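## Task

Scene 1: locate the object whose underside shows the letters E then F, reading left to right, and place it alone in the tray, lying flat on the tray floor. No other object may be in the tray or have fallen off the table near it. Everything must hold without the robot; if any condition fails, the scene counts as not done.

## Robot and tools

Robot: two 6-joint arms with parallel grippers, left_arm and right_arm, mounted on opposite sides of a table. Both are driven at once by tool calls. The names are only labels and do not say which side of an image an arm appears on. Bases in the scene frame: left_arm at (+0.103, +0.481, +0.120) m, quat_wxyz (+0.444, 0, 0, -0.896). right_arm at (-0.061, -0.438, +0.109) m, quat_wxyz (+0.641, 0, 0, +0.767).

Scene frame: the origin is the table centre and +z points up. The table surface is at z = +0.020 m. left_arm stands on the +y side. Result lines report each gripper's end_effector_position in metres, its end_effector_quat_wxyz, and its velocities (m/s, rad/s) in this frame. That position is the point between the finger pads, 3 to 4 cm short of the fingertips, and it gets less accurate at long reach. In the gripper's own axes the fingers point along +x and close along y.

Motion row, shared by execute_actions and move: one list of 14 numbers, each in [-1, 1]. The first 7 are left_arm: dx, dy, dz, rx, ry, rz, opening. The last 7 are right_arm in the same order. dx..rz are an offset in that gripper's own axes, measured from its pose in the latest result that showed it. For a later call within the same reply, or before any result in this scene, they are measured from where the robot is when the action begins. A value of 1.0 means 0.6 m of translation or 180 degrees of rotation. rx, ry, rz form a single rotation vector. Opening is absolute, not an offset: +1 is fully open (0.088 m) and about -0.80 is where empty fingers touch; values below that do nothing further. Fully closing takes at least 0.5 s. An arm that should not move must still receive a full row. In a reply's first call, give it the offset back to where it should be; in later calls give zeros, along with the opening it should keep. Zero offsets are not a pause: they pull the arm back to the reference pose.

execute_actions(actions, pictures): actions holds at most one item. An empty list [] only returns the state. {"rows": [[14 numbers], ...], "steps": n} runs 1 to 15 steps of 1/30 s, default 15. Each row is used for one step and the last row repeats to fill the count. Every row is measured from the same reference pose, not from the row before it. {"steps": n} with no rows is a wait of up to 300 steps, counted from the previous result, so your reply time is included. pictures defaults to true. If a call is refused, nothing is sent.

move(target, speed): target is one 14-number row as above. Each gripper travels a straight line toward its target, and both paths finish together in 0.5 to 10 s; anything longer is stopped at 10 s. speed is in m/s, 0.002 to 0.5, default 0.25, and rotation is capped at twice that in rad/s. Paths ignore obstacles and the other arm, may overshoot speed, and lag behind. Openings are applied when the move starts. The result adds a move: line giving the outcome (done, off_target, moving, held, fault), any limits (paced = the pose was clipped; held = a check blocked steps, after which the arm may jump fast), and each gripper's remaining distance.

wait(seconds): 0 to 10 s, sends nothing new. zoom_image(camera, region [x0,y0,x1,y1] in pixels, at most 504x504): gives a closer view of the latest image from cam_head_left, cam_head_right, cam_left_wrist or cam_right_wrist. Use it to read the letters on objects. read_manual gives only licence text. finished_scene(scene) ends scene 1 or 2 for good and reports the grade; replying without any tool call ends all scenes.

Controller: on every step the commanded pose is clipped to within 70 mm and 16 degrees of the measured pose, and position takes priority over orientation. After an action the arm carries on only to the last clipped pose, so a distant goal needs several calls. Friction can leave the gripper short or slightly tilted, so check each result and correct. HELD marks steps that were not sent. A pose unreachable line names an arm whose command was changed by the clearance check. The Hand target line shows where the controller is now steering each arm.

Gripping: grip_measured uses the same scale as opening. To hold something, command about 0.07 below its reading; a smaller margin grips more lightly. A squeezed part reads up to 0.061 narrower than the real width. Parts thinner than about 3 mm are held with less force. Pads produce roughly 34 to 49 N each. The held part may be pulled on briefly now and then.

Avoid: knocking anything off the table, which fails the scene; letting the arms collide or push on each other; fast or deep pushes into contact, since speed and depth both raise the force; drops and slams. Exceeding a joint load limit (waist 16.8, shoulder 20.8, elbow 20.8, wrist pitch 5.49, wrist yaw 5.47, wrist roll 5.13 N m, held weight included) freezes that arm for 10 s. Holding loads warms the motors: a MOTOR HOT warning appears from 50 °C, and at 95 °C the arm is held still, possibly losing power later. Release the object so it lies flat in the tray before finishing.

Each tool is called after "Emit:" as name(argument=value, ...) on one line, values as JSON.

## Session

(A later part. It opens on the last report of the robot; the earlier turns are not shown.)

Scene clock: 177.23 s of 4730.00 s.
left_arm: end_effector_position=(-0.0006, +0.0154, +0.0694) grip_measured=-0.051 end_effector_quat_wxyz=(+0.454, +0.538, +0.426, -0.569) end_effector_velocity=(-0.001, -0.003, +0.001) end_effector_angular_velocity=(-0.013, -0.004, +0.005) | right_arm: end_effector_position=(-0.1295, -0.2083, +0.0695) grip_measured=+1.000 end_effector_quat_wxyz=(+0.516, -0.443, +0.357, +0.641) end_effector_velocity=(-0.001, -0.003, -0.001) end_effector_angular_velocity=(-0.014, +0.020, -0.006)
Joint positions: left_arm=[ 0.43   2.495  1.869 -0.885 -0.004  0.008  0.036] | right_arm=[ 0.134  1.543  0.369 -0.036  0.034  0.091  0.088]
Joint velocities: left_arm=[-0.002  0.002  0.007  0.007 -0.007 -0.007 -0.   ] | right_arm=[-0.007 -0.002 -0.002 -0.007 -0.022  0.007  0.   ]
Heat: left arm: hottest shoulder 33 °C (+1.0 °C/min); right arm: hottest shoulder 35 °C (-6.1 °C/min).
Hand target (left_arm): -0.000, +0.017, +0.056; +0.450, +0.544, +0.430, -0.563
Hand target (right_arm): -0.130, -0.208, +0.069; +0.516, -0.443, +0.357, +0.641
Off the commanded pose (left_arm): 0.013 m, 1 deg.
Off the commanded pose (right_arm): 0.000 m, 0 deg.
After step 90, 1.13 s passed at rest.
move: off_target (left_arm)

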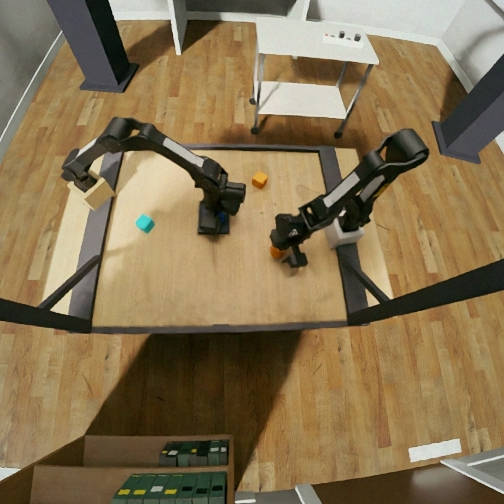

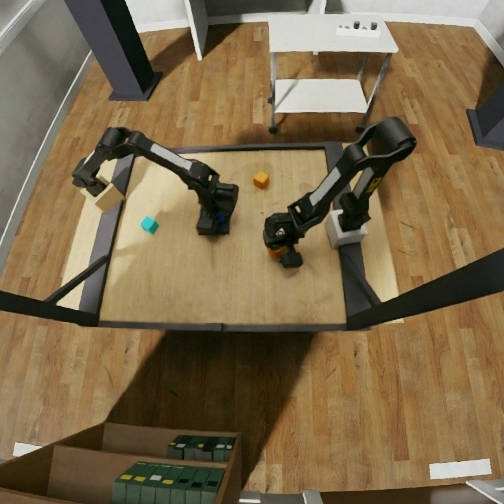

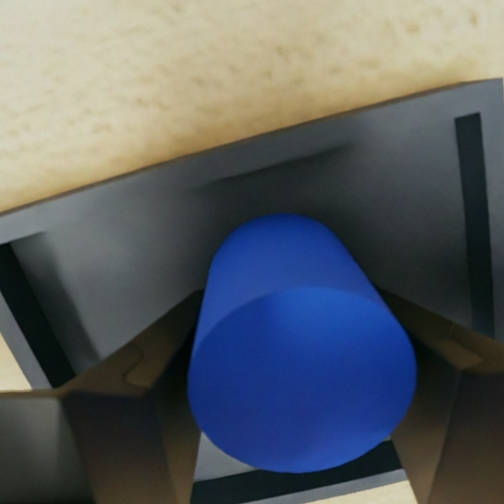

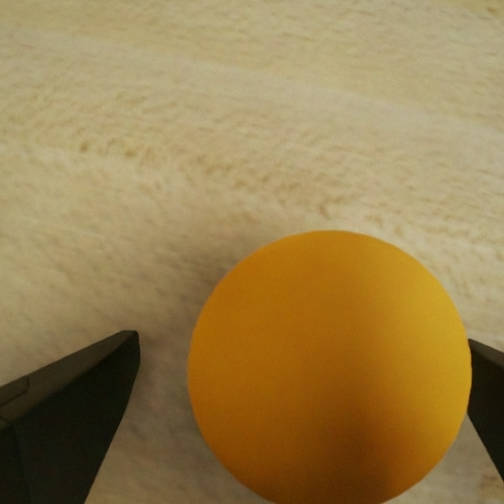

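Emit:
execute_actions(actions=[{"rows":[[0,0,0,0,0,0,0.4, 0,0,0,0,0,0,1]],"steps":12}])

Emit:
move(target=[-0.15,0,0,0,0,0,0.4, -0.15,0,0,0,0,0,1], speed=0.15)

Scene clock: 179.57 s of 4730.00 s.
left_arm: end_effector_position=(-0.0007, +0.0148, +0.0695) grip_measured=+0.382 end_effector_quat_wxyz=(+0.455, +0.537, +0.425, -0.569) end_effector_velocity=(+0.001, +0.003, -0.002) end_effector_angular_velocity=(+0.010, -0.010, -0.009) | right_arm: end_effector_position=(-0.1295, -0.2083, +0.0695) grip_measured=+1.000 end_effector_quat_wxyz=(+0.516, -0.443, +0.357, +0.641) end_effector_velocity=(-0.000, -0.002, +0.000) end_effector_angular_velocity=(-0.004, +0.003, +0.007)
Joint positions: left_arm=[ 0.43   2.496  1.869 -0.883 -0.004  0.008  0.058] | right_arm=[ 0.134  1.543  0.369 -0.036  0.034  0.091  0.088]
Joint velocities: left_arm=[-0.002  0.002 -0.002 -0.007 -0.007  0.007  0.007] | right_arm=[-0.002 -0.007 -0.002 -0.007 -0.007 -0.007  0.   ]
Heat: left arm: hottest shoulder 33 °C (+2.0 °C/min); right arm: hottest shoulder 35 °C (-6.1 °C/min).
Hand target (left_arm): -0.001, +0.015, +0.069; +0.454, +0.538, +0.426, -0.569
Hand target (right_arm): -0.130, -0.208, +0.069; +0.516, -0.443, +0.357, +0.641
Off the commanded pose (left_arm): 0.001 m, 0 deg.
Off the commanded pose (right_arm): 0.000 m, 0 deg.
Steps of this call (steps 1 to 58: nothing new was sent; steps 59 to 70: all 12 steps of this action). Readings (end_effector_position):
59: left_arm (-0.0007, +0.0152, +0.0694) | right_arm (-0.1295, -0.2083, +0.0695)
60: left_arm (-0.0007, +0.0148, +0.0695) | right_arm (-0.1295, -0.2083, +0.0695)
62: left_arm (-0.0007, +0.0148, +0.0695) | right_arm (-0.1295, -0.2083, +0.0695)
66: left_arm (-0.0007, +0.0148, +0.0695) | right_arm (-0.1295, -0.2083, +0.0695)
70: the state above

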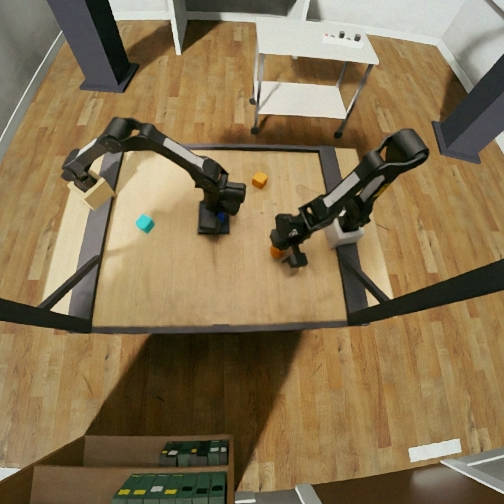

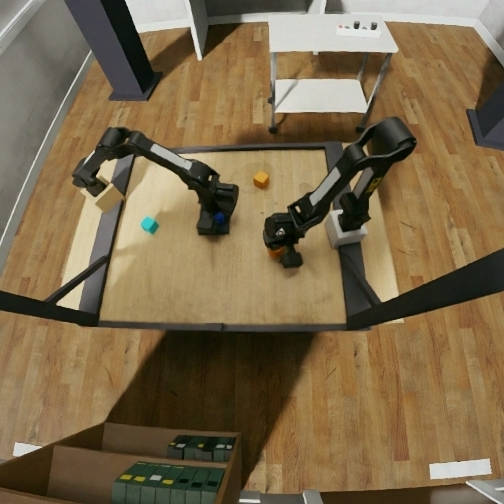

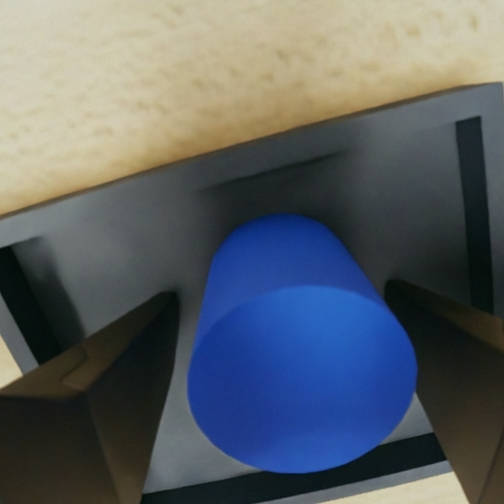

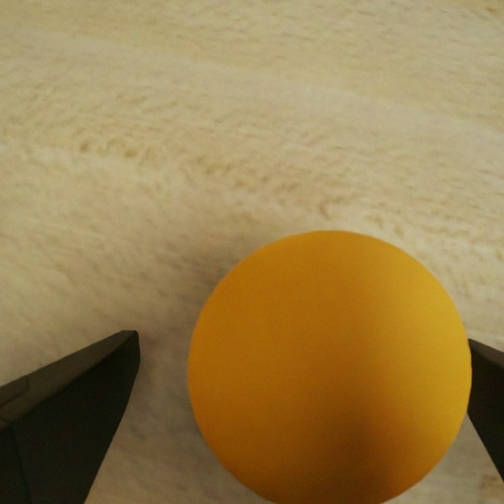

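Scene clock: 180.97 s of 4730.00 s.
left_arm: end_effector_position=(+0.0008, +0.0218, +0.1541) grip_measured=+0.398 end_effector_quat_wxyz=(+0.452, +0.540, +0.428, -0.566) end_effector_velocity=(+0.001, +0.005, +0.000) end_effector_angular_velocity=(+0.020, -0.011, +0.020) | right_arm: end_effector_position=(-0.1221, -0.2416, +0.1488) grip_measured=+1.000 end_effector_quat_wxyz=(+0.512, -0.448, +0.361, +0.638) end_effector_velocity=(+0.001, +0.002, +0.004) end_effector_angular_velocity=(+0.013, -0.000, -0.012)
Joint positions: left_arm=[ 0.43   2.374  1.995 -1.142 -0.004  0.008  0.058] | right_arm=[ 0.151  1.086  0.472 -0.613  0.037  0.106  0.088]
Joint velocities: left_arm=[-0.002 -0.002 -0.002 -0.022 -0.007 -0.022 -0.   ] | right_arm=[-0.002 -0.012  0.007 -0.007  0.007  0.007  0.   ]
Heat: left arm: hottest shoulder 34 °C (+3.0 °C/min); right arm: hottest shoulder 35 °C (-6.0 °C/min).
Hand target (left_arm): +0.000, +0.020, +0.159; +0.455, +0.537, +0.425, -0.569
Hand target (right_arm): -0.123, -0.239, +0.153; +0.516, -0.443, +0.357, +0.641
Off the commanded pose (left_arm): 0.005 m, 1 deg.
Off the commanded pose (right_arm): 0.005 m, 1 deg.
move: done

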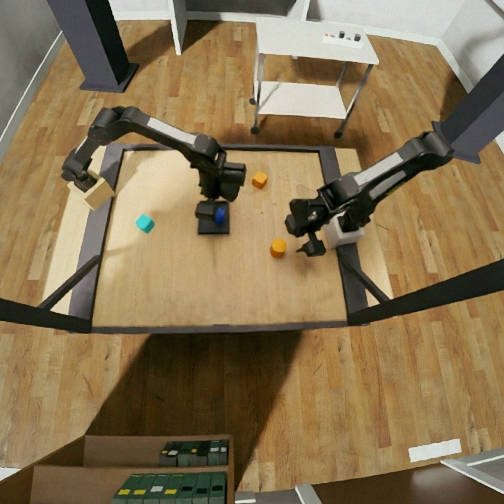

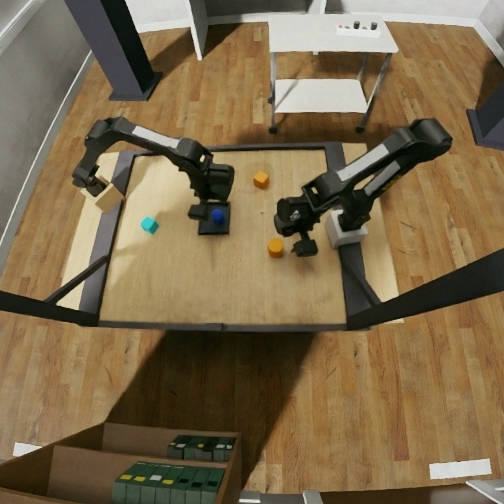

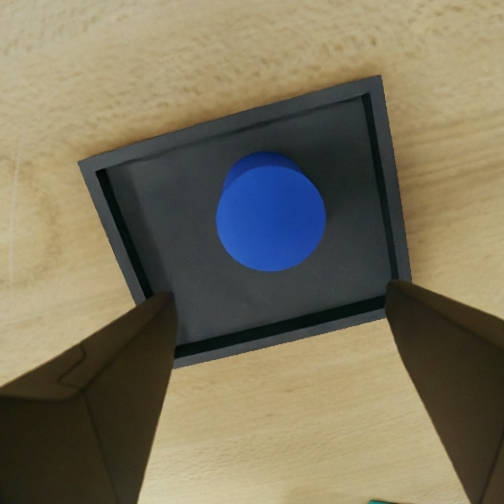

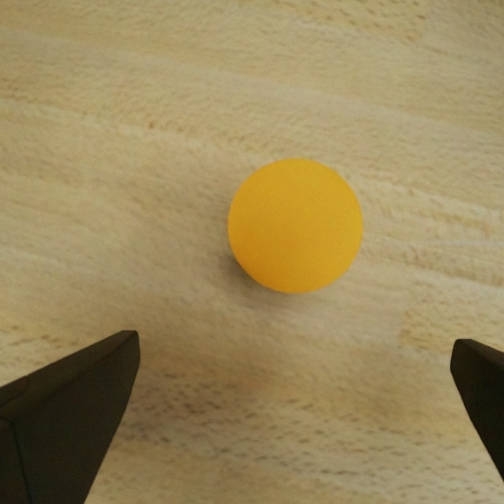

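Emit:
zoom_image(camera="cam_head_right", region=[130, 150, 330, 280])

Emit:
finished_scene(scene=1)

Region (130, 150, 330, 280) of cam_head_right's 504x504 image, scaled by 2.520, with more detail than that image has; it fills the top 328 rows of this view, and the rest is white.

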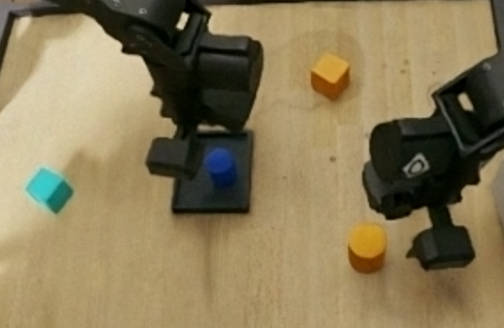

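The scene is finished: the task was done.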